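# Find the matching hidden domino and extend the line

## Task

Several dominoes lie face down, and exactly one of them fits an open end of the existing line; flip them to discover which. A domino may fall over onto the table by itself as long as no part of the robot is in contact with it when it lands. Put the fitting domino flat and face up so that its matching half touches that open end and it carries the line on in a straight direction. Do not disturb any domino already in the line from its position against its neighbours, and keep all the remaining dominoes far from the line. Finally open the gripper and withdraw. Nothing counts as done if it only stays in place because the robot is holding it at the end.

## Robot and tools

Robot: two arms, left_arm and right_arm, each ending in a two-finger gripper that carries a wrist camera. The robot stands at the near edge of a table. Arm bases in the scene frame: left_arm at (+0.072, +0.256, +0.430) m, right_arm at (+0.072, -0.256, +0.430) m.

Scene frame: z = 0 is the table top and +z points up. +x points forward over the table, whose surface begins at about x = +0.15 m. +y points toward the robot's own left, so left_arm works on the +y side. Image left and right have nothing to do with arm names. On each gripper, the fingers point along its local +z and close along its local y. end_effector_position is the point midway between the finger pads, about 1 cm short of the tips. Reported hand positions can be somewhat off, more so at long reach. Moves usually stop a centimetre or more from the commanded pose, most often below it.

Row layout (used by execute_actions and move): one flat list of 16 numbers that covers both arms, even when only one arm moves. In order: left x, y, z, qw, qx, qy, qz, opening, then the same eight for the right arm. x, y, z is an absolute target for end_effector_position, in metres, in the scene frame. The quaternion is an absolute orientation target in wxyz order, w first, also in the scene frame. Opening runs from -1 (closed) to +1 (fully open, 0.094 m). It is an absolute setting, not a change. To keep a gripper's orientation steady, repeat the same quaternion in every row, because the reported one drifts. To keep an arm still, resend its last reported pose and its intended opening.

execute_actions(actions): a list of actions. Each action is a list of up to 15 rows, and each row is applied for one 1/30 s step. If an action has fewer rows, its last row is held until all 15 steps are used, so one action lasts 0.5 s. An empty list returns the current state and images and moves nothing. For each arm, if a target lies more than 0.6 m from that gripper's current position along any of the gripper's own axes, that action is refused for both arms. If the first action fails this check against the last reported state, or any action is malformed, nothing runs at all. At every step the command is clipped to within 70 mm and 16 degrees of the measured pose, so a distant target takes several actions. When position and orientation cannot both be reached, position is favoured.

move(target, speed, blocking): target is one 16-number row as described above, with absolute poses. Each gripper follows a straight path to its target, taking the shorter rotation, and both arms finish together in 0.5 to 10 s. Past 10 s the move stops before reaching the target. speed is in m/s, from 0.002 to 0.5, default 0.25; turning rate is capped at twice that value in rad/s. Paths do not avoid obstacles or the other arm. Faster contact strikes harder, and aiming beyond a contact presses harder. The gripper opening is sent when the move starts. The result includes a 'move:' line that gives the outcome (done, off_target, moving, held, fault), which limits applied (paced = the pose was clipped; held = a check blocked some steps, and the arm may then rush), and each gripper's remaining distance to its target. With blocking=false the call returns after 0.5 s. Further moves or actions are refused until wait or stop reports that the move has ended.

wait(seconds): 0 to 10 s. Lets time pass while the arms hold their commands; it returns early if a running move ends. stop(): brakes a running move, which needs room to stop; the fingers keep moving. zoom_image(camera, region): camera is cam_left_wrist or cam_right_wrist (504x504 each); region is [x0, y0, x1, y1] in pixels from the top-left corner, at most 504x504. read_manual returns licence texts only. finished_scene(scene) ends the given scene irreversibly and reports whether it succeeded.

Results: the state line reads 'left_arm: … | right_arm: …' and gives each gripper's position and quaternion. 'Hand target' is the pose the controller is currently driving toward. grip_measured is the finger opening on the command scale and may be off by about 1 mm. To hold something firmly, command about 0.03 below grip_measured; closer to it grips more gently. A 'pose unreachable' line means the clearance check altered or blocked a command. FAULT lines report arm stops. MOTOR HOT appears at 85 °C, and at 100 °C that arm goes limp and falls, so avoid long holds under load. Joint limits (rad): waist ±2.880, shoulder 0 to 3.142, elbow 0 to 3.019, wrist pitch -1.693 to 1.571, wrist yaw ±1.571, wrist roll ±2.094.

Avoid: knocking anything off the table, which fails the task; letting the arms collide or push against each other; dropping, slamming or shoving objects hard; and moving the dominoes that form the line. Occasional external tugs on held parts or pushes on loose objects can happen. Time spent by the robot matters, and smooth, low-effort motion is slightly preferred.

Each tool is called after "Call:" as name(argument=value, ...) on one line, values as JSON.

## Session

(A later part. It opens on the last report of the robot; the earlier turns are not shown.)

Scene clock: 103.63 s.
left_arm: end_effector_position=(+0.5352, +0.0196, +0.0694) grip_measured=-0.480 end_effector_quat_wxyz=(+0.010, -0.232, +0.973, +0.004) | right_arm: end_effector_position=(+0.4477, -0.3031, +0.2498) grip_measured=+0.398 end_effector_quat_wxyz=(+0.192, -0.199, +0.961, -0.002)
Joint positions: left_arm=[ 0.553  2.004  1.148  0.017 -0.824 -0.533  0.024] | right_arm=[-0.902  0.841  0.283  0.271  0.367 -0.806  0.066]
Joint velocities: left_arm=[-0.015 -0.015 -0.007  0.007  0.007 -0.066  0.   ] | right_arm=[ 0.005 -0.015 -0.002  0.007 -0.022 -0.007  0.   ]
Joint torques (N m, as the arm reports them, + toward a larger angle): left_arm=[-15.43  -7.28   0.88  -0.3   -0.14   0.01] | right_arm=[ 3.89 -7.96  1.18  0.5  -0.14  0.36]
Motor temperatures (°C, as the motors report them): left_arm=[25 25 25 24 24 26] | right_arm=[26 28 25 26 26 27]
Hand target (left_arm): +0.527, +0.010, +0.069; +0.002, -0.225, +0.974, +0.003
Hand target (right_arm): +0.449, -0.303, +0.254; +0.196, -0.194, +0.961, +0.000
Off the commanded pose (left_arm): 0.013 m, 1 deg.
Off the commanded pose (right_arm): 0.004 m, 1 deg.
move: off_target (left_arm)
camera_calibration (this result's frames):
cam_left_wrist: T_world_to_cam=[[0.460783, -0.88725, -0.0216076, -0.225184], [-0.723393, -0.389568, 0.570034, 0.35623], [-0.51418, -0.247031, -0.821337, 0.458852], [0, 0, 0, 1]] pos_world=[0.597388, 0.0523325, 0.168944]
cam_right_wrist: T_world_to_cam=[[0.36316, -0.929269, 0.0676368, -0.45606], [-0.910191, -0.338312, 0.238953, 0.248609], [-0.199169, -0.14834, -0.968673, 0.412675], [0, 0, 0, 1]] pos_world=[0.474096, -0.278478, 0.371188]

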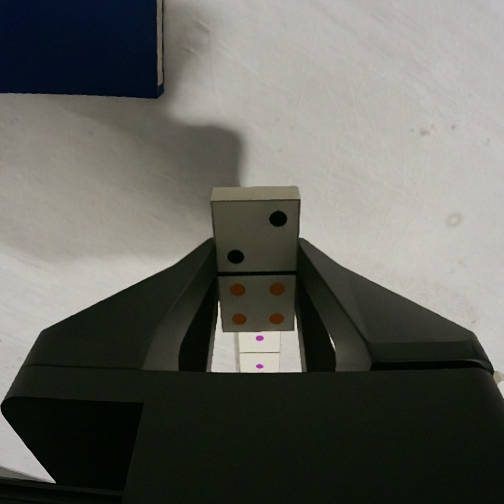

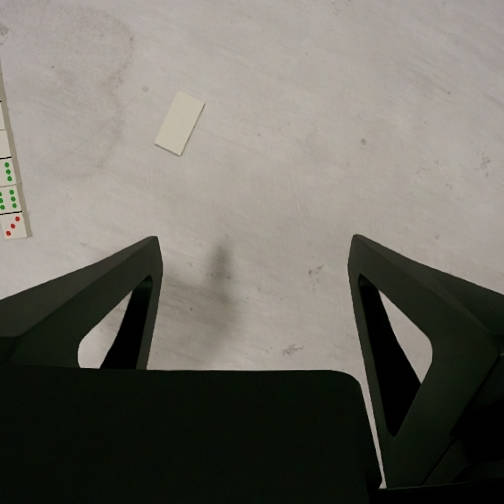

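Call:
move(target=[0.515,0.006,0.028,0,-0.228,0.974,0,-0.52,0.5,-0.13,0.11,0.5,-0.5,0.5,0.5,1], speed=0.3)

Scene clock: 112.97 s.
left_arm: end_effector_position=(+0.5198, +0.0048, +0.0410) grip_measured=-0.480 end_effector_quat_wxyz=(+0.001, -0.227, +0.974, -0.005) | right_arm: end_effector_position=(+0.5050, -0.1352, +0.1037) grip_measured=+1.000 end_effector_quat_wxyz=(+0.485, -0.484, +0.561, +0.465)
Joint positions: left_arm=[ 0.575  2.081  1.176  0.066 -0.788 -0.512  0.024] | right_arm=[-1.153  1.844  1.108 -0.464 -1.033 -2.087  0.094]
Joint velocities: left_arm=[-0.024  0.015 -0.012 -0.017  0.037  0.066  0.001] | right_arm=[-0.005  0.005  0.007 -0.017  0.051 -0.081  0.   ]
Joint torques (N m, as the arm reports them, + toward a larger angle): left_arm=[-13.46  -6.91   0.26   1.     0.11   0.18] | right_arm=[  7.08 -12.27  -1.48  -1.15  -0.57   0.2 ]
Motor temperatures (°C, as the motors report them): left_arm=[26 25 25 24 24 26] | right_arm=[26 28 25 26 26 27]
Hand target (left_arm): +0.514, +0.006, +0.029; -0.001, -0.228, +0.974, -0.000
Hand target (right_arm): +0.502, -0.129, +0.105; +0.484, -0.483, +0.555, +0.473
Off the commanded pose (left_arm): 0.014 m, 1 deg.
Off the commanded pose (right_arm): 0.010 m, 8 deg.
joint sent to its limit (right arm) — the command would take joint 6 (wrist roll) past its lower limit, so that joint was sent only as far as its limit.
move: off_target (left_arm, right_arm)
camera_calibration (this result's frames):
cam_left_wrist: T_world_to_cam=[[0.451862, -0.892039, -0.00932891, -0.227768], [-0.71997, -0.370835, 0.586621, 0.352955], [-0.526749, -0.258355, -0.809808, 0.430076], [0, 0, 0, 1]] pos_world=[0.583579, 0.0388227, 0.139103]
cam_right_wrist: T_world_to_cam=[[0.992397, -0.097049, -0.0756972, -0.501312], [-0.120784, -0.649676, -0.750555, 0.054304], [0.023662, 0.753991, -0.656458, 0.284519], [0, 0, 0, 1]] pos_world=[0.497327, -0.227897, 0.189585]

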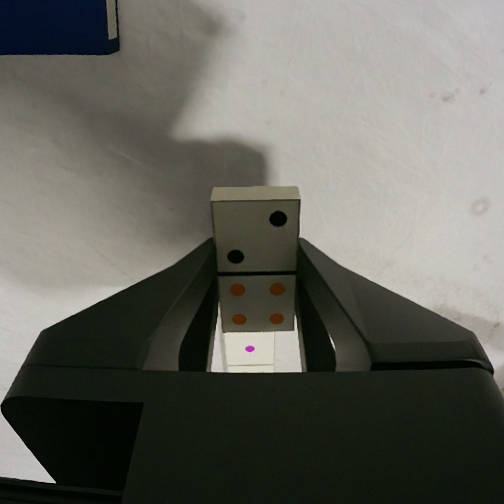

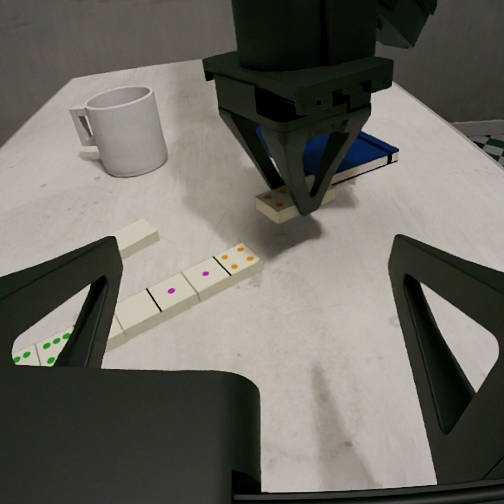

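Call:
move(target=[0.513,0.010,0.008,0,-0.228,0.974,0,-0.52,0.5,-0.13,0.11,0.5,-0.5,0.5,0.5,1], speed=0.03)

Call:
zoom_image(camera="cam_right_wrist", region=[180,170,380,310])

Scene clock: 119.80 s.
left_arm: end_effector_position=(+0.5190, +0.0088, +0.0206) grip_measured=-0.480 end_effector_quat_wxyz=(+0.001, -0.228, +0.974, -0.005) | right_arm: end_effector_position=(+0.5060, -0.1352, +0.1049) grip_measured=+1.000 end_effector_quat_wxyz=(+0.489, -0.482, +0.559, +0.465)
Joint positions: left_arm=[ 0.606  2.112  1.196  0.1   -0.768 -0.482  0.024] | right_arm=[-1.153  1.844  1.108 -0.464 -1.042 -2.09   0.094]
Joint velocities: left_arm=[ 0.005 -0.015 -0.002 -0.002  0.007  0.051  0.   ] | right_arm=[ 0.005  0.005  0.012 -0.017 -0.066 -0.051  0.   ]
Joint torques (N m, as the arm reports them, + toward a larger angle): left_arm=[-13.25  -6.79   0.02   0.85   0.09   0.16] | right_arm=[  7.37 -12.48  -2.4   -0.88  -0.6    0.16]
Motor temperatures (°C, as the motors report them): left_arm=[26 25 25 24 24 26] | right_arm=[26 28 25 26 26 27]
Hand target (left_arm): +0.512, +0.010, +0.008; -0.001, -0.228, +0.974, -0.000
Hand target (right_arm): +0.500, -0.129, +0.110; +0.487, -0.479, +0.555, +0.474
Off the commanded pose (left_arm): 0.014 m, 1 deg.
Off the commanded pose (right_arm): 0.009 m, 8 deg.
joint sent to its limit (right arm) — the command would take joint 6 (wrist roll) past its lower limit, so that joint was sent only as far as its limit.
move: off_target (left_arm, right_arm)
camera_calibration (this result's frames):
cam_left_wrist: T_world_to_cam=[[0.453864, -0.891016, -0.00990734, -0.225025], [-0.719179, -0.372854, 0.586313, 0.365436], [-0.526108, -0.258981, -0.810024, 0.413909], [0, 0, 0, 1]] pos_world=[0.582705, 0.0429481, 0.118787]
cam_right_wrist: T_world_to_cam=[[0.992248, -0.101088, -0.0722839, -0.50305], [-0.120639, -0.643909, -0.755531, 0.0565535], [0.0298308, 0.758394, -0.651113, 0.282217], [0, 0, 0, 1]] pos_world=[0.497555, -0.228469, 0.19012]

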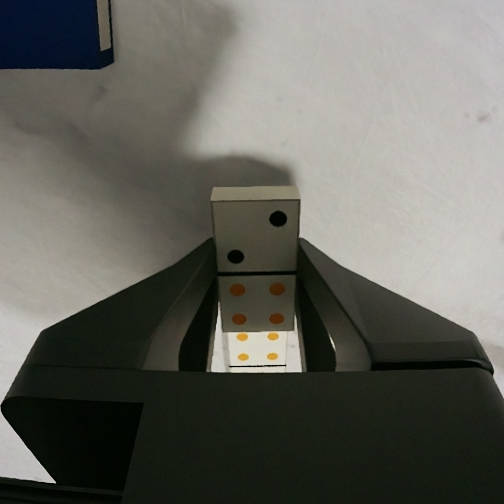

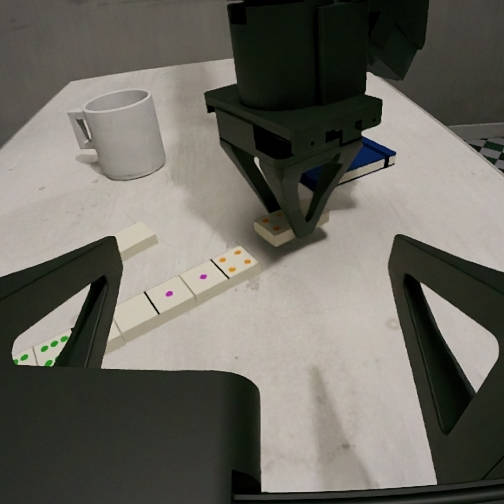

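Region (180, 170, 380, 310) of cam_right_wrist's 504x504 image, scaled by 2.520, with more detail than that image has; it fills the top 353 rows of this view, and the rest is white.

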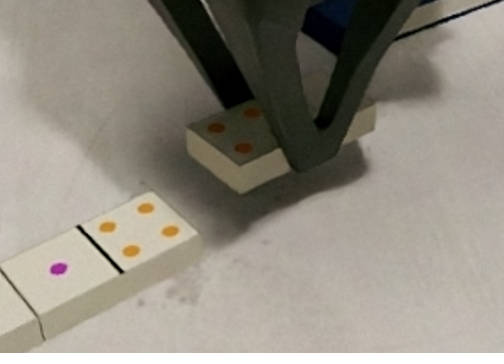

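Call:
move(target=[0.5076,0.0073,-0.002,0,-0.228,0.974,0,-0.52,0.5,-0.13,0.11,0.5,-0.5,0.5,0.5,1], speed=0.02)

Call:
zoom_image(camera="cam_right_wrist", region=[180,170,380,310])

Call:
zoom_image(camera="cam_left_wrist", region=[190,260,330,380])

Scene clock: 128.67 s.
left_arm: end_effector_position=(+0.5144, +0.0056, +0.0112) grip_measured=-0.480 end_effector_quat_wxyz=(+0.002, -0.228, +0.974, -0.005) | right_arm: end_effector_position=(+0.5061, -0.1352, +0.1049) grip_measured=+1.000 end_effector_quat_wxyz=(+0.489, -0.482, +0.559, +0.465)
Joint positions: left_arm=[ 0.614  2.137  1.205  0.123 -0.762 -0.472  0.024] | right_arm=[-1.153  1.844  1.108 -0.464 -1.043 -2.09   0.094]
Joint velocities: left_arm=[-0.005 -0.005  0.007 -0.002  0.081 -0.051  0.001] | right_arm=[-0.005 -0.005 -0.007  0.017 -0.007  0.022  0.   ]
Joint torques (N m, as the arm reports them, + toward a larger angle): left_arm=[-12.99  -6.35  -0.11   1.01   0.12   0.2 ] | right_arm=[  6.36 -12.62  -2.65  -0.67  -0.63   0.16]
Motor temperatures (°C, as the motors report them): left_arm=[26 25 25 24 24 26] | right_arm=[26 28 25 26 26 27]
Hand target (left_arm): +0.507, +0.008, -0.001; -0.000, -0.228, +0.974, -0.000
Hand target (right_arm): +0.500, -0.129, +0.110; +0.487, -0.479, +0.555, +0.474
Off the commanded pose (left_arm): 0.015 m, 1 deg.
Off the commanded pose (right_arm): 0.009 m, 8 deg.
joint sent to its limit (right arm) — the command would take joint 6 (wrist roll) past its lower limit, so that joint was sent only as far as its limit.
move: off_target (left_arm, right_arm)
camera_calibration (this result's frames):
cam_left_wrist: T_world_to_cam=[[0.453081, -0.891426, -0.00883635, -0.225463], [-0.720327, -0.371921, 0.585494, 0.366999], [-0.525211, -0.258911, -0.810629, 0.402535], [0, 0, 0, 1]] pos_world=[0.577929, 0.0397315, 0.109439]
cam_right_wrist: T_world_to_cam=[[0.992231, -0.101268, -0.0722663, -0.503099], [-0.120733, -0.643644, -0.755742, 0.0567057], [0.0300186, 0.758595, -0.65087, 0.282157], [0, 0, 0, 1]] pos_world=[0.497567, -0.228493, 0.190145]

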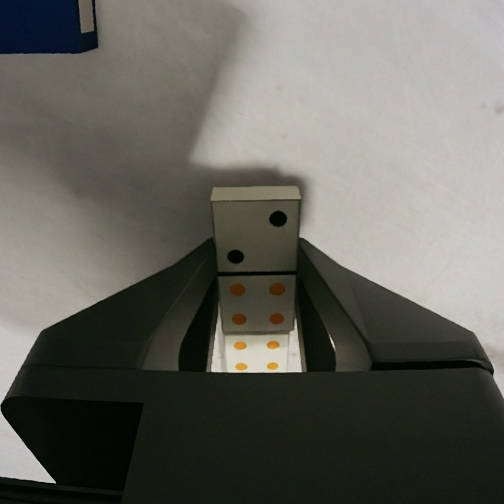

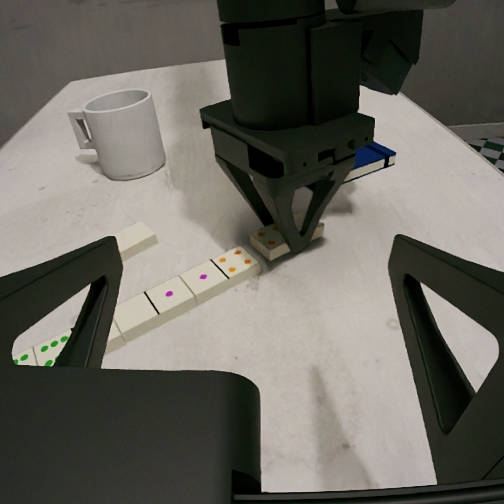

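Region (180, 170, 380, 310) of cam_right_wrist's 504x504 image, scaled by 2.520, with more detail than that image has; it fills the top 353 rows of this view, and the rest is white.

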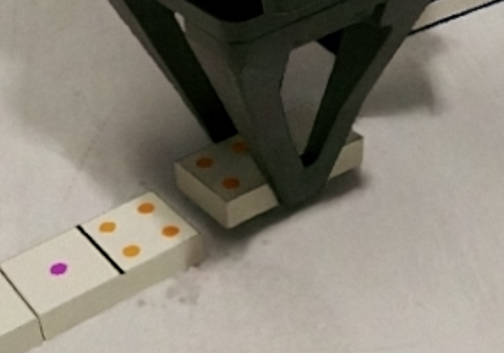

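Region (190, 260, 330, 380) of cam_left_wrist's 504x504 image, scaled by 3.600, with more detail than that image has; it fills the top 432 rows of this view, and the rest is white.

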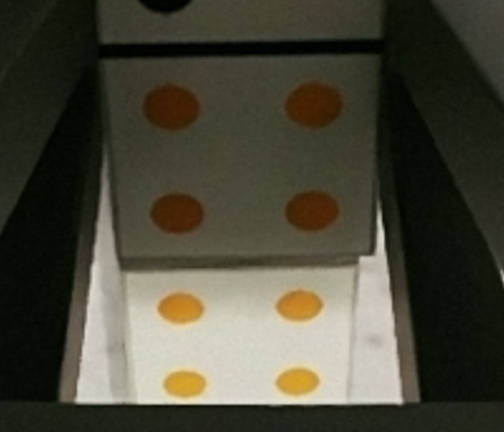

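Call:
move(target=[0.503,0.0058,-0.008,0,-0.228,0.974,0,-0.52,0.5,-0.13,0.11,0.5,-0.5,0.5,0.5,1], speed=0.015)

Call:
zoom_image(camera="cam_right_wrist", region=[180,170,380,310])

Call:
zoom_image(camera="cam_left_wrist", region=[190,260,330,380])

Scene clock: 139.20 s.
left_arm: end_effector_position=(+0.5099, +0.0041, +0.0066) grip_measured=-0.480 end_effector_quat_wxyz=(+0.002, -0.227, +0.974, -0.005) | right_arm: end_effector_position=(+0.5061, -0.1352, +0.1049) grip_measured=+1.000 end_effector_quat_wxyz=(+0.489, -0.482, +0.559, +0.465)
Joint positions: left_arm=[ 0.618  2.15   1.205  0.139 -0.759 -0.466  0.024] | right_arm=[-1.153  1.844  1.108 -0.464 -1.043 -2.09   0.094]
Joint velocities: left_arm=[-0.015 -0.015  0.007 -0.002  0.007  0.051 -0.   ] | right_arm=[ 0.005  0.005 -0.002 -0.007  0.037 -0.022  0.   ]
Joint torques (N m, as the arm reports them, + toward a larger angle): left_arm=[-13.48  -6.61   0.01   0.85   0.13   0.2 ] | right_arm=[  7.06 -12.51  -2.61  -0.79  -0.64   0.15]
Motor temperatures (°C, as the motors report them): left_arm=[26 25 25 24 24 26] | right_arm=[26 28 25 26 26 27]
Hand target (left_arm): +0.502, +0.006, -0.007; -0.000, -0.228, +0.974, -0.000
Hand target (right_arm): +0.500, -0.129, +0.110; +0.487, -0.479, +0.555, +0.474
Off the commanded pose (left_arm): 0.016 m, 1 deg.
Off the commanded pose (right_arm): 0.009 m, 8 deg.
joint sent to its limit (right arm) — the command would take joint 6 (wrist roll) past its lower limit, so that joint was sent only as far as its limit.
move: off_target (left_arm, right_arm)
camera_calibration (this result's frames):
cam_left_wrist: T_world_to_cam=[[0.450819, -0.892574, -0.00858296, -0.223656], [-0.721136, -0.369862, 0.585803, 0.36632], [-0.526047, -0.257902, -0.810408, 0.396457], [0, 0, 0, 1]] pos_world=[0.57355, 0.0381047, 0.104781]
cam_right_wrist: T_world_to_cam=[[0.992231, -0.101268, -0.0722663, -0.503099], [-0.120733, -0.643644, -0.755742, 0.0567057], [0.0300186, 0.758595, -0.65087, 0.282157], [0, 0, 0, 1]] pos_world=[0.497567, -0.228493, 0.190145]

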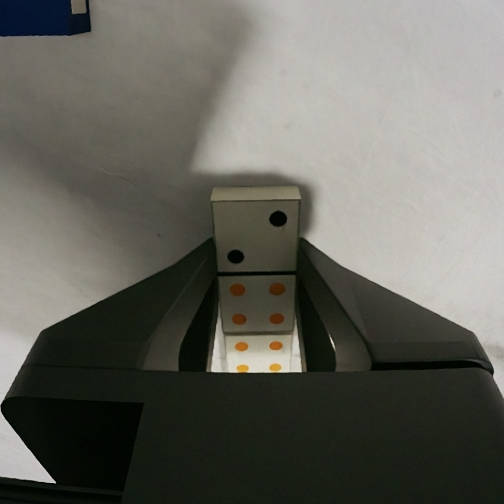

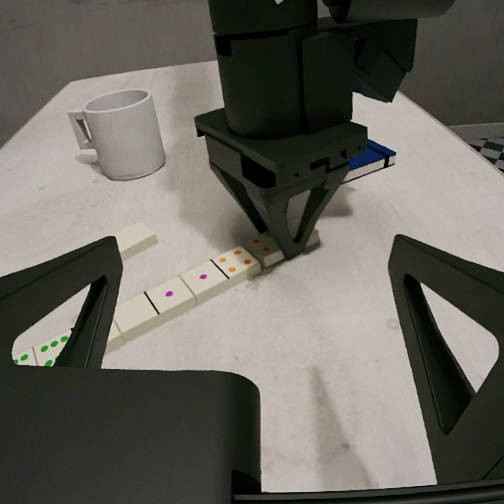

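Region (180, 170, 380, 310) of cam_right_wrist's 504x504 image, scaled by 2.520, with more detail than that image has; it fills the top 353 rows of this view, and the rest is white.

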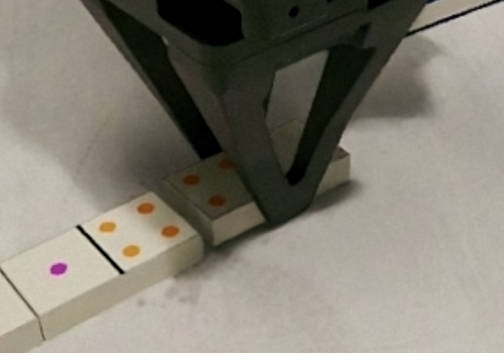

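Region (190, 260, 330, 380) of cam_left_wrist's 504x504 image, scaled by 3.600, with more detail than that image has; it fills the top 432 rows of this view, and the rest is white.

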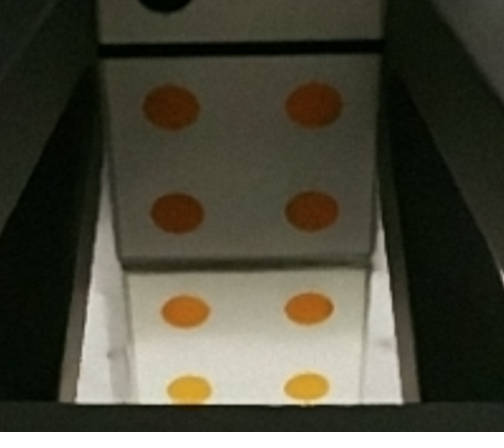

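Call:
execute_actions(actions=[[[0.5015,0.005,-0.0095,0,-0.228,0.974,0,-0.52,0.5,-0.13,0.11,0.5,-0.5,0.5,0.5,1]],[[0.4997,0.004,-0.011,0,-0.228,0.974,0,-0.52,0.5,-0.13,0.11,0.5,-0.5,0.5,0.5,1]]])

Call:
zoom_image(camera="cam_right_wrist", region=[180,170,380,310])

Call:
zoom_image(camera="cam_left_wrist", region=[190,260,330,380])

Scene clock: 146.10 s.
left_arm: end_effector_position=(+0.5099, +0.0039, +0.0062) grip_measured=-0.480 end_effector_quat_wxyz=(+0.003, -0.227, +0.974, -0.005) | right_arm: end_effector_position=(+0.5061, -0.1352, +0.1049) grip_measured=+1.000 end_effector_quat_wxyz=(+0.489, -0.482, +0.559, +0.465)
Joint positions: left_arm=[ 0.618  2.152  1.205  0.143 -0.76  -0.464  0.024] | right_arm=[-1.153  1.844  1.108 -0.464 -1.043 -2.09   0.094]
Joint velocities: left_arm=[-0.015  0.005  0.007  0.012 -0.037 -0.022  0.   ] | right_arm=[-0.024 -0.005 -0.017 -0.002 -0.066 -0.066  0.   ]
Joint torques (N m, as the arm reports them, + toward a larger angle): left_arm=[-13.35  -5.86   0.05   1.08   0.19   0.15] | right_arm=[  6.25 -13.4   -2.55  -0.83  -0.65   0.18]
Motor temperatures (°C, as the motors report them): left_arm=[26 25 25 24 24 26] | right_arm=[26 28 25 26 26 27]
Hand target (left_arm): +0.499, +0.004, -0.010; -0.001, -0.228, +0.974, -0.000
Hand target (right_arm): +0.500, -0.129, +0.110; +0.487, -0.479, +0.555, +0.474
Off the commanded pose (left_arm): 0.020 m, 1 deg.
Off the commanded pose (right_arm): 0.009 m, 8 deg.
joint sent to its limit (right arm) — the command would take joint 6 (wrist roll) past its lower limit, so that joint was sent only as far as its limit.
camera_calibration (this result's frames):
cam_left_wrist: T_world_to_cam=[[0.450794, -0.892589, -0.00837494, -0.223836], [-0.72229, -0.370266, 0.584124, 0.367039], [-0.524483, -0.25727, -0.811621, 0.395303], [0, 0, 0, 1]] pos_world=[0.573342, 0.0378085, 0.104565]
cam_right_wrist: T_world_to_cam=[[0.992231, -0.101268, -0.0722663, -0.503099], [-0.120733, -0.643644, -0.755742, 0.0567057], [0.0300186, 0.758595, -0.65087, 0.282157], [0, 0, 0, 1]] pos_world=[0.497567, -0.228493, 0.190145]

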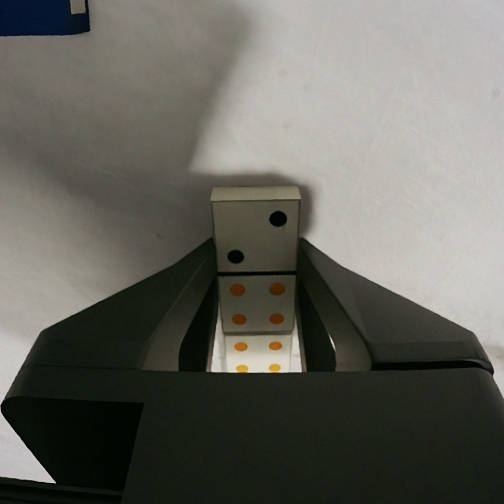

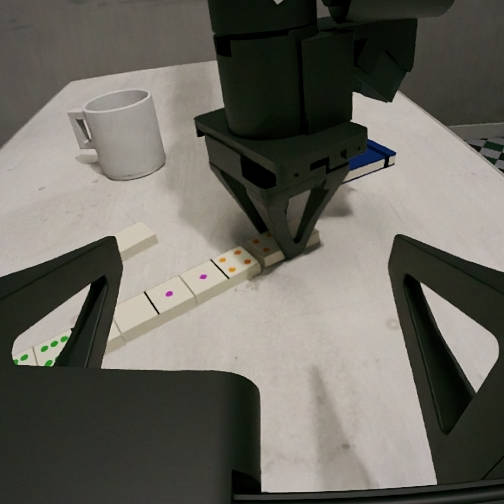

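Region (180, 170, 380, 310) of cam_right_wrist's 504x504 image, scaled by 2.520, with more detail than that image has; it fills the top 353 rows of this view, and the rest is white.

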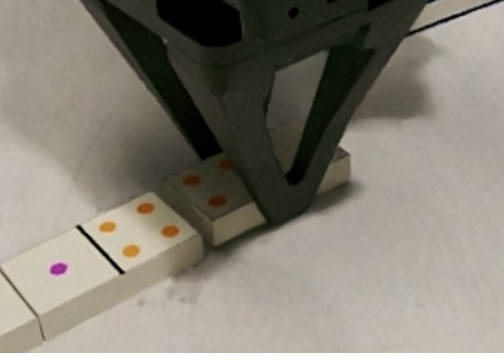

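Region (190, 260, 330, 380) of cam_left_wrist's 504x504 image, scaled by 3.600, with more detail than that image has; it fills the top 432 rows of this view, and the rest is white.

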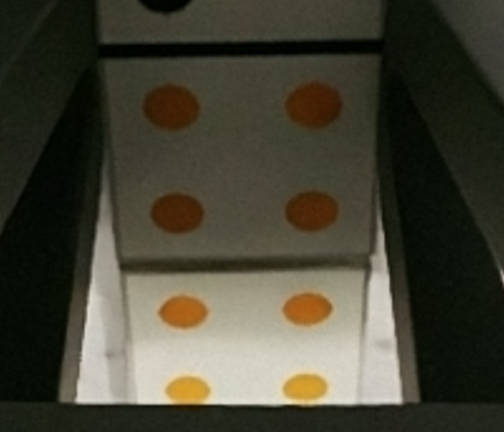

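Call:
execute_actions(actions=[[[0.498,0.0035,-0.004,0,-0.228,0.974,0,-0.52,0.5,-0.13,0.11,0.5,-0.5,0.5,0.5,1]],[[0.4965,0.003,-0.003,0,-0.228,0.974,0,-0.52,0.5,-0.13,0.11,0.5,-0.5,0.5,0.5,1]]])

Call:
zoom_image(camera="cam_right_wrist", region=[180,170,380,310])

Call:
zoom_image(camera="cam_left_wrist", region=[190,260,330,380])

Scene clock: 153.00 s.
left_arm: end_effector_position=(+0.5097, +0.0041, +0.0063) grip_measured=-0.480 end_effector_quat_wxyz=(+0.004, -0.228, +0.974, -0.005) | right_arm: end_effector_position=(+0.5061, -0.1352, +0.1049) grip_measured=+1.000 end_effector_quat_wxyz=(+0.489, -0.482, +0.559, +0.465)
Joint positions: left_arm=[ 0.618  2.152  1.203  0.147 -0.761 -0.464  0.024] | right_arm=[-1.153  1.844  1.108 -0.464 -1.043 -2.09   0.094]
Joint velocities: left_arm=[-0.024 -0.005 -0.027  0.032 -0.037 -0.051  0.001] | right_arm=[-0.005 -0.005  0.007  0.002  0.095  0.007  0.   ]
Joint torques (N m, as the arm reports them, + toward a larger angle): left_arm=[-13.99  -6.8   -1.42   0.96  -0.1    0.05] | right_arm=[  7.36 -12.13  -2.48  -0.79  -0.66   0.18]
Motor temperatures (°C, as the motors report them): left_arm=[26 25 25 24 24 26] | right_arm=[26 28 25 26 26 27]
Hand target (left_arm): +0.496, +0.003, -0.002; -0.000, -0.228, +0.974, -0.000
Hand target (right_arm): +0.500, -0.129, +0.110; +0.487, -0.479, +0.555, +0.474
Off the commanded pose (left_arm): 0.016 m, 1 deg.
Off the commanded pose (right_arm): 0.009 m, 8 deg.
joint sent to its limit (right arm) — the command would take joint 6 (wrist roll) past its lower limit, so that joint was sent only as far as its limit.
camera_calibration (this result's frames):
cam_left_wrist: T_world_to_cam=[[0.452471, -0.891742, -0.00816184, -0.224426], [-0.722721, -0.372041, 0.58246, 0.367173], [-0.522441, -0.257648, -0.812818, 0.394283], [0, 0, 0, 1]] pos_world=[0.572899, 0.0380592, 0.104785]
cam_right_wrist: T_world_to_cam=[[0.992231, -0.101268, -0.0722663, -0.503099], [-0.120733, -0.643644, -0.755742, 0.0567057], [0.0300186, 0.758595, -0.65087, 0.282157], [0, 0, 0, 1]] pos_world=[0.497567, -0.228493, 0.190145]

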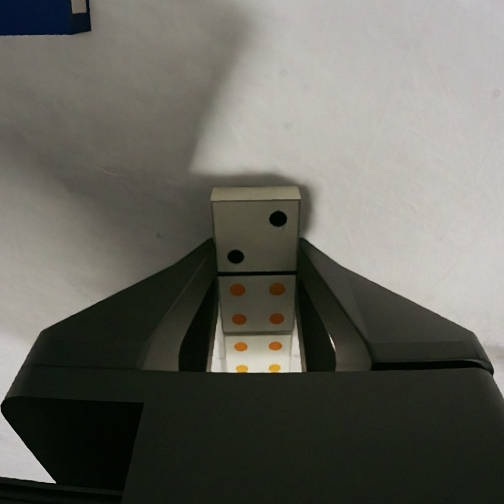

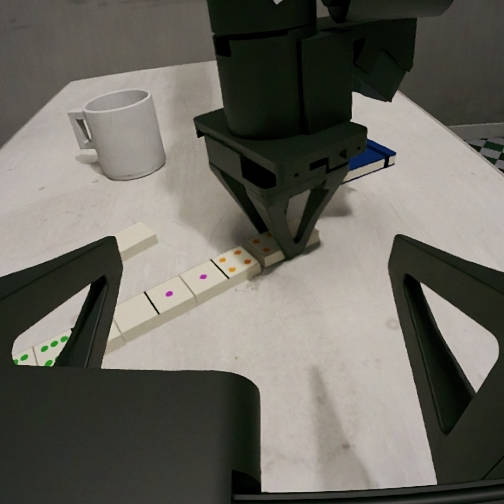

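Region (180, 170, 380, 310) of cam_right_wrist's 504x504 image, scaled by 2.520, with more detail than that image has; it fills the top 353 rows of this view, and the rest is white.

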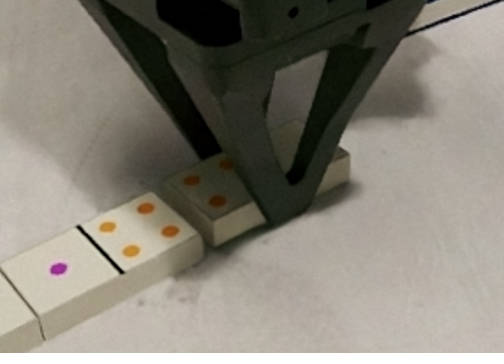

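Region (190, 260, 330, 380) of cam_left_wrist's 504x504 image, scaled by 3.600, with more detail than that image has; it fills the top 432 rows of this view, and the rest is white.

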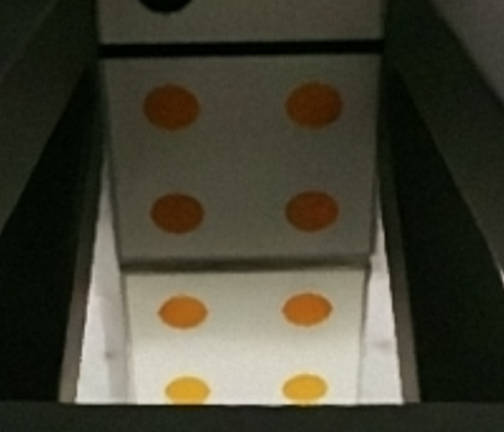

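Call:
execute_actions(actions=[[[0.495,0.0025,-0.001,0,-0.228,0.974,0,-0.52,0.5,-0.13,0.11,0.5,-0.5,0.5,0.5,1]],[[0.4935,0.002,0.001,0,-0.228,0.974,0,-0.52,0.5,-0.13,0.11,0.5,-0.5,0.5,0.5,1]]])

Call:
zoom_image(camera="cam_right_wrist", region=[180,170,380,310])

Scene clock: 159.17 s.
left_arm: end_effector_position=(+0.5081, +0.0049, +0.0065) grip_measured=-0.480 end_effector_quat_wxyz=(+0.005, -0.228, +0.974, -0.003) | right_arm: end_effector_position=(+0.5061, -0.1352, +0.1049) grip_measured=+1.000 end_effector_quat_wxyz=(+0.489, -0.482, +0.559, +0.465)
Joint positions: left_arm=[ 0.618  2.152  1.198  0.154 -0.764 -0.464  0.024] | right_arm=[-1.153  1.844  1.108 -0.464 -1.043 -2.09   0.094]
Joint velocities: left_arm=[-0.015 -0.005 -0.012 -0.002  0.022  0.051 -0.   ] | right_arm=[-0.005  0.005  0.017  0.012  0.037 -0.037  0.   ]
Joint torques (N m, as the arm reports them, + toward a larger angle): left_arm=[-14.68  -6.38  -1.84   0.9   -0.13   0.03] | right_arm=[  6.98 -12.57  -2.47  -0.8   -0.59   0.17]
Motor temperatures (°C, as the motors report them): left_arm=[26 25 25 24 24 26] | right_arm=[26 28 25 26 26 27]
Hand target (left_arm): +0.493, +0.003, +0.002; -0.000, -0.228, +0.974, +0.000
Hand target (right_arm): +0.500, -0.129, +0.110; +0.487, -0.479, +0.555, +0.474
Off the commanded pose (left_arm): 0.016 m, 1 deg.
Off the commanded pose (right_arm): 0.009 m, 8 deg.
joint sent to its limit (right arm) — the command would take joint 6 (wrist roll) past its lower limit, so that joint was sent only as far as its limit.
camera_calibration (this result's frames):
cam_left_wrist: T_world_to_cam=[[0.453458, -0.891213, -0.0107044, -0.223494], [-0.722959, -0.374819, 0.58038, 0.366375], [-0.521255, -0.255439, -0.814275, 0.393214], [0, 0, 0, 1]] pos_world=[0.571184, 0.038586, 0.105155]
cam_right_wrist: T_world_to_cam=[[0.992231, -0.101268, -0.0722663, -0.503099], [-0.120733, -0.643644, -0.755742, 0.0567057], [0.0300186, 0.758595, -0.65087, 0.282157], [0, 0, 0, 1]] pos_world=[0.497567, -0.228493, 0.190145]

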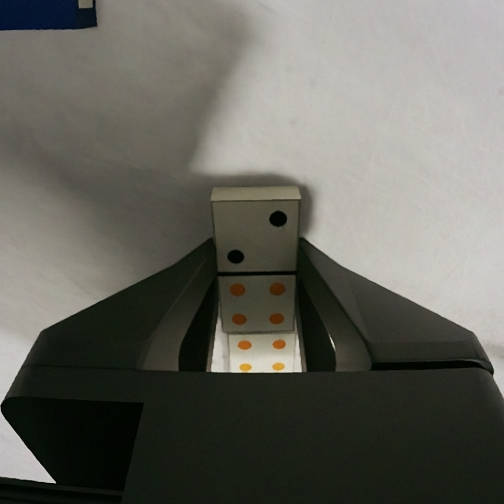

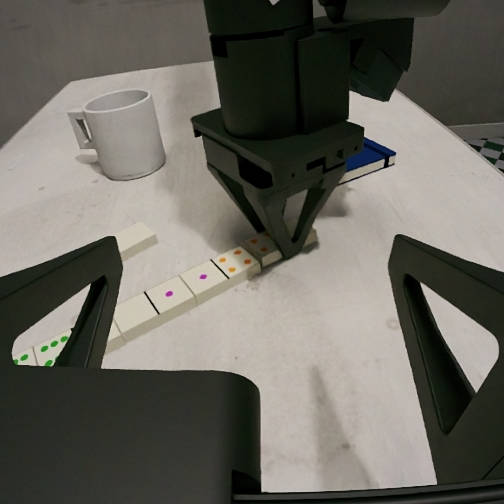

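Region (180, 170, 380, 310) of cam_right_wrist's 504x504 image, scaled by 2.520, with more detail than that image has; it fills the top 353 rows of this view, and the rest is white.

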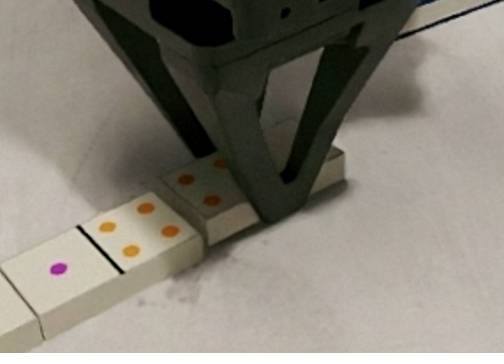

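Call:
execute_actions(actions=[[[0.4935,-0.001,0.001,0,-0.228,0.974,0,-0.52,0.5,-0.13,0.11,0.5,-0.5,0.5,0.5,1]],[[0.4935,-0.0035,0.001,0,-0.228,0.974,0,-0.52,0.5,-0.13,0.11,0.5,-0.5,0.5,0.5,1]]])

Call:
zoom_image(camera="cam_right_wrist", region=[180,170,380,310])

Scene clock: 164.10 s.
left_arm: end_effector_position=(+0.5079, +0.0052, +0.0065) grip_measured=-0.480 end_effector_quat_wxyz=(+0.005, -0.231, +0.973, -0.002) | right_arm: end_effector_position=(+0.5061, -0.1352, +0.1049) grip_measured=+1.000 end_effector_quat_wxyz=(+0.489, -0.482, +0.559, +0.465)
Joint positions: left_arm=[ 0.617  2.152  1.198  0.154 -0.768 -0.47   0.024] | right_arm=[-1.153  1.844  1.108 -0.464 -1.043 -2.09   0.094]
Joint velocities: left_arm=[-0.015 -0.005  0.002  0.012 -0.022  0.051 -0.001] | right_arm=[-0.005  0.015  0.002 -0.012  0.037  0.007  0.   ]
Joint torques (N m, as the arm reports them, + toward a larger angle): left_arm=[-15.17  -5.86  -0.92   0.73  -0.16   0.  ] | right_arm=[  7.01 -11.58  -2.61  -0.72  -0.66   0.18]
Motor temperatures (°C, as the motors report them): left_arm=[26 25 25 24 24 26] | right_arm=[26 28 25 26 27 27]
Hand target (left_arm): +0.493, -0.003, +0.002; +0.000, -0.228, +0.974, -0.000
Hand target (right_arm): +0.500, -0.129, +0.110; +0.487, -0.479, +0.555, +0.474
Off the commanded pose (left_arm): 0.018 m, 1 deg.
Off the commanded pose (right_arm): 0.009 m, 8 deg.
joint sent to its limit (right arm) — the command would take joint 6 (wrist roll) past its lower limit, so that joint was sent only as far as its limit.
camera_calibration (this result's frames):
cam_left_wrist: T_world_to_cam=[[0.458511, -0.888581, -0.0138476, -0.225641], [-0.720764, -0.380942, 0.579123, 0.365277], [-0.519872, -0.255553, -0.815123, 0.392564], [0, 0, 0, 1]] pos_world=[0.570821, 0.0389705, 0.105323]
cam_right_wrist: T_world_to_cam=[[0.992231, -0.101268, -0.0722663, -0.503099], [-0.120733, -0.643644, -0.755742, 0.0567057], [0.0300186, 0.758595, -0.65087, 0.282157], [0, 0, 0, 1]] pos_world=[0.497567, -0.228493, 0.190145]

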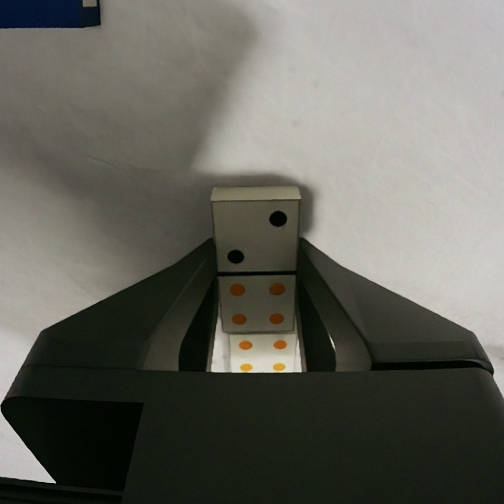

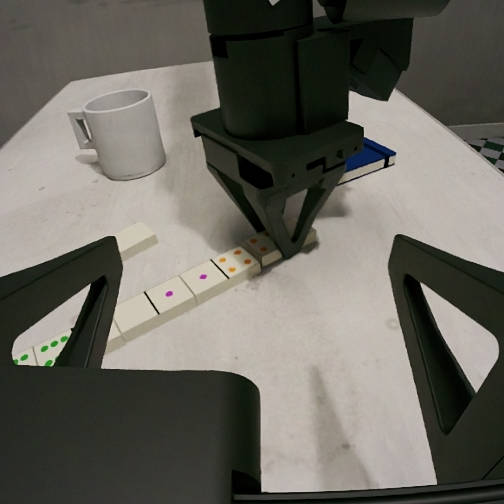

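Region (180, 170, 380, 310) of cam_right_wrist's 504x504 image, scaled by 2.520, with more detail than that image has; it fills the top 353 rows of this view, and the rest is white.

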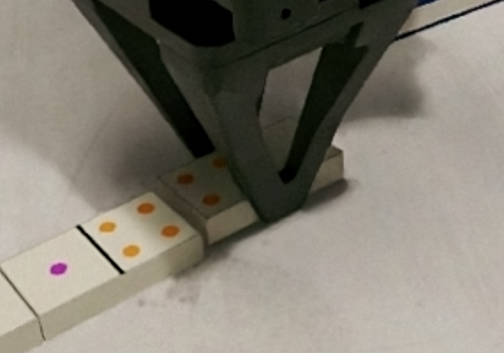

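Call:
execute_actions(actions=[[[0.4935,-0.0055,0.001,0,-0.225,0.974,0,-0.52,0.5,-0.13,0.11,0.5,-0.5,0.5,0.5,1]],[[0.4935,-0.007,0.001,0,-0.225,0.974,0,-0.52,0.5,-0.13,0.11,0.5,-0.5,0.5,0.5,1]]])

Call:
zoom_image(camera="cam_right_wrist", region=[180,170,380,310])

Call:
zoom_image(camera="cam_left_wrist", region=[190,260,330,380])

Scene clock: 171.80 s.
left_arm: end_effector_position=(+0.5059, +0.0045, +0.0064) grip_measured=-0.480 end_effector_quat_wxyz=(+0.005, -0.229, +0.973, +0.001) | right_arm: end_effector_position=(+0.5061, -0.1352, +0.1049) grip_measured=+1.000 end_effector_quat_wxyz=(+0.489, -0.482, +0.559, +0.465)
Joint positions: left_arm=[ 0.615  2.156  1.198  0.154 -0.774 -0.47   0.024] | right_arm=[-1.153  1.844  1.108 -0.464 -1.043 -2.09   0.094]
Joint velocities: left_arm=[-0.005  0.005  0.012 -0.007 -0.081 -0.051 -0.   ] | right_arm=[ 0.005 -0.005  0.022 -0.002  0.081  0.066  0.   ]
Joint torques (N m, as the arm reports them, + toward a larger angle): left_arm=[-15.46  -6.15  -0.53   0.58  -0.07   0.02] | right_arm=[  6.88 -12.76  -2.5   -0.84  -0.65   0.15]
Motor temperatures (°C, as the motors report them): left_arm=[26 25 25 24 24 26] | right_arm=[26 28 25 26 27 27]
Hand target (left_arm): +0.493, -0.006, +0.002; +0.000, -0.225, +0.974, +0.000
Hand target (right_arm): +0.500, -0.129, +0.110; +0.487, -0.479, +0.555, +0.474
Off the commanded pose (left_arm): 0.018 m, 1 deg.
Off the commanded pose (right_arm): 0.009 m, 8 deg.
joint sent to its limit (right arm) — the command would take joint 6 (wrist roll) past its lower limit, so that joint was sent only as far as its limit.
camera_calibration (this result's frames):
cam_left_wrist: T_world_to_cam=[[0.455288, -0.890143, -0.0189405, -0.223776], [-0.721115, -0.381145, 0.578552, 0.363832], [-0.522213, -0.24975, -0.815426, 0.392358], [0, 0, 0, 1]] pos_world=[0.569142, 0.0374711, 0.105205]
cam_right_wrist: T_world_to_cam=[[0.992231, -0.101268, -0.0722663, -0.503099], [-0.120733, -0.643644, -0.755742, 0.0567057], [0.0300186, 0.758595, -0.65087, 0.282157], [0, 0, 0, 1]] pos_world=[0.497567, -0.228493, 0.190145]

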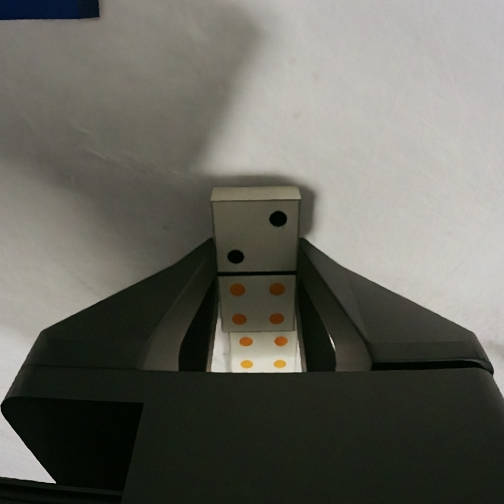

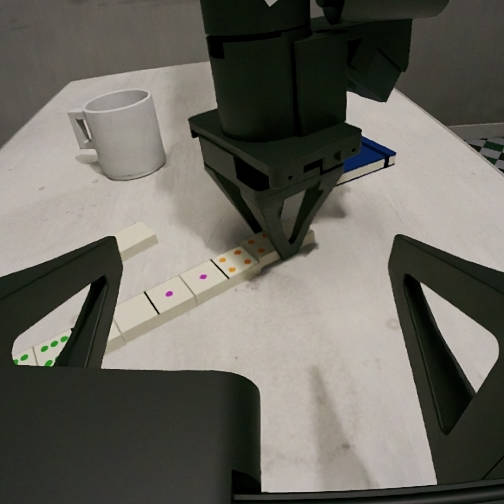

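Region (180, 170, 380, 310) of cam_right_wrist's 504x504 image, scaled by 2.520, with more detail than that image has; it fills the top 353 rows of this view, and the rest is white.

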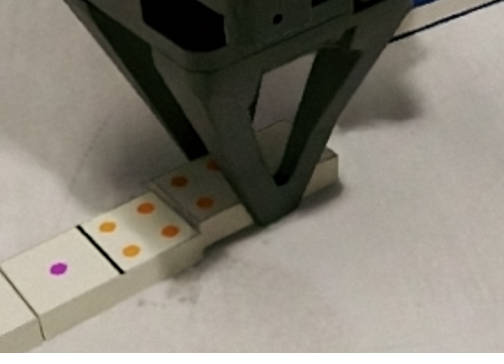

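Region (190, 260, 330, 380) of cam_left_wrist's 504x504 image, scaled by 3.600, with more detail than that image has; it fills the top 432 rows of this view, and the rest is white.

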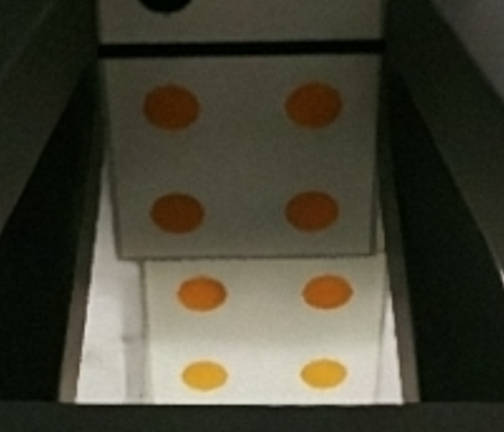

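Call:
execute_actions(actions=[[[0.4945,-0.007,0.0,0,-0.225,0.974,-0.007,-0.52,0.5,-0.13,0.11,0.5,-0.5,0.5,0.5,1]],[[0.4955,-0.007,-0.001,0,-0.225,0.974,-0.012,-0.52,0.5,-0.13,0.11,0.5,-0.5,0.5,0.5,1]]])

Call:
zoom_image(camera="cam_right_wrist", region=[180,170,380,310])

Call:
zoom_image(camera="cam_left_wrist", region=[190,260,330,380])

Scene clock: 179.23 s.
left_arm: end_effector_position=(+0.5059, +0.0014, +0.0064) grip_measured=-0.480 end_effector_quat_wxyz=(+0.003, -0.229, +0.973, -0.008) | right_arm: end_effector_position=(+0.5061, -0.1352, +0.1049) grip_measured=+1.000 end_effector_quat_wxyz=(+0.489, -0.482, +0.559, +0.465)
Joint positions: left_arm=[ 0.615  2.156  1.198  0.154 -0.756 -0.47   0.024] | right_arm=[-1.153  1.844  1.108 -0.464 -1.043 -2.09   0.094]
Joint velocities: left_arm=[-0.005  0.015  0.002  0.007 -0.022 -0.037  0.002] | right_arm=[-0.005 -0.005 -0.002 -0.022 -0.051 -0.007  0.   ]
Joint torques (N m, as the arm reports them, + toward a larger angle): left_arm=[-14.46  -6.65  -0.74   0.96   0.39   0.14] | right_arm=[  6.99 -12.42  -2.63  -0.68  -0.61   0.19]
Motor temperatures (°C, as the motors report them): left_arm=[27 25 25 24 24 26] | right_arm=[26 28 25 26 27 27]
Hand target (left_arm): +0.495, -0.007, -0.000; -0.000, -0.225, +0.974, -0.012
Hand target (right_arm): +0.500, -0.129, +0.110; +0.487, -0.479, +0.555, +0.474
Off the commanded pose (left_arm): 0.015 m, 1 deg.
Off the commanded pose (right_arm): 0.009 m, 8 deg.
joint sent to its limit (right arm) — the command would take joint 6 (wrist roll) past its lower limit, so that joint was sent only as far as its limit.
camera_calibration (this result's frames):
cam_left_wrist: T_world_to_cam=[[0.455148, -0.890409, -0.00338284, -0.226478], [-0.721092, -0.370822, 0.585251, 0.362587], [-0.522367, -0.263936, -0.810845, 0.391673], [0, 0, 0, 1]] pos_world=[0.569137, 0.0361741, 0.104616]
cam_right_wrist: T_world_to_cam=[[0.992231, -0.101268, -0.0722663, -0.503099], [-0.120733, -0.643644, -0.755742, 0.0567057], [0.0300186, 0.758595, -0.65087, 0.282157], [0, 0, 0, 1]] pos_world=[0.497567, -0.228493, 0.190145]

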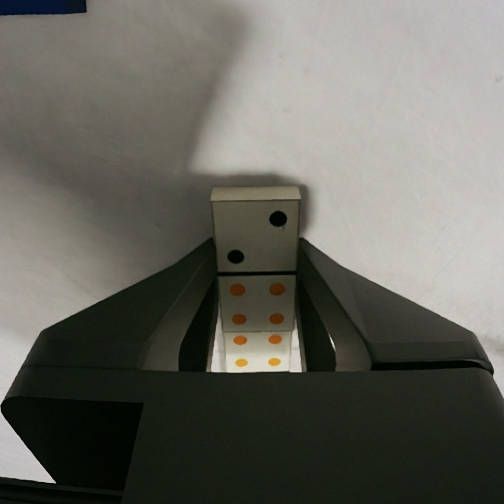

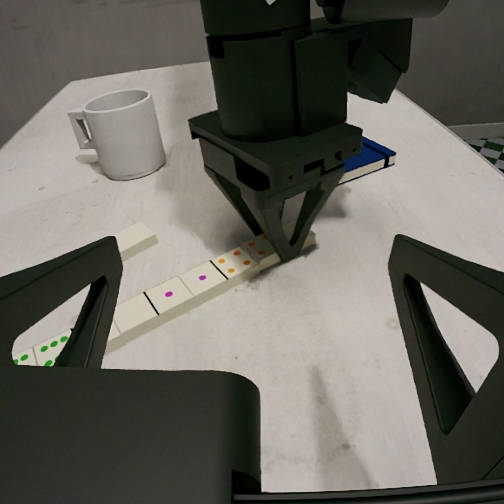

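Region (180, 170, 380, 310) of cam_right_wrist's 504x504 image, scaled by 2.520, with more detail than that image has; it fills the top 353 rows of this view, and the rest is white.

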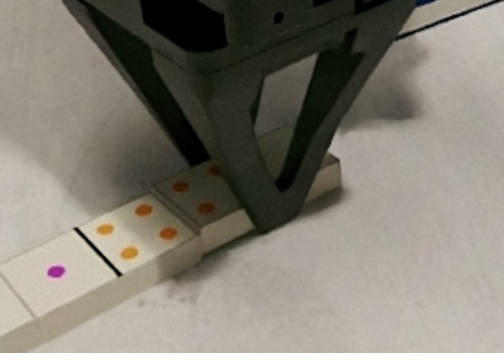

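Region (190, 260, 330, 380) of cam_left_wrist's 504x504 image, scaled by 3.600, with more detail than that image has; it fills the top 432 rows of this view, and the rest is white.

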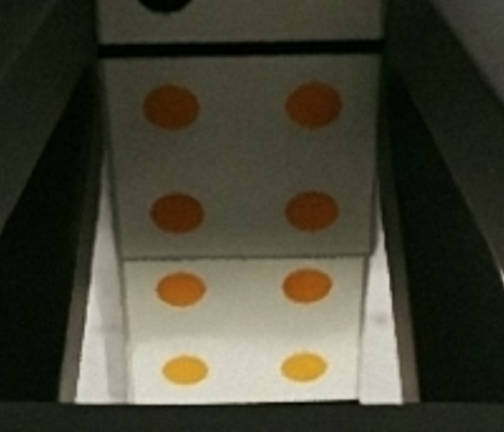

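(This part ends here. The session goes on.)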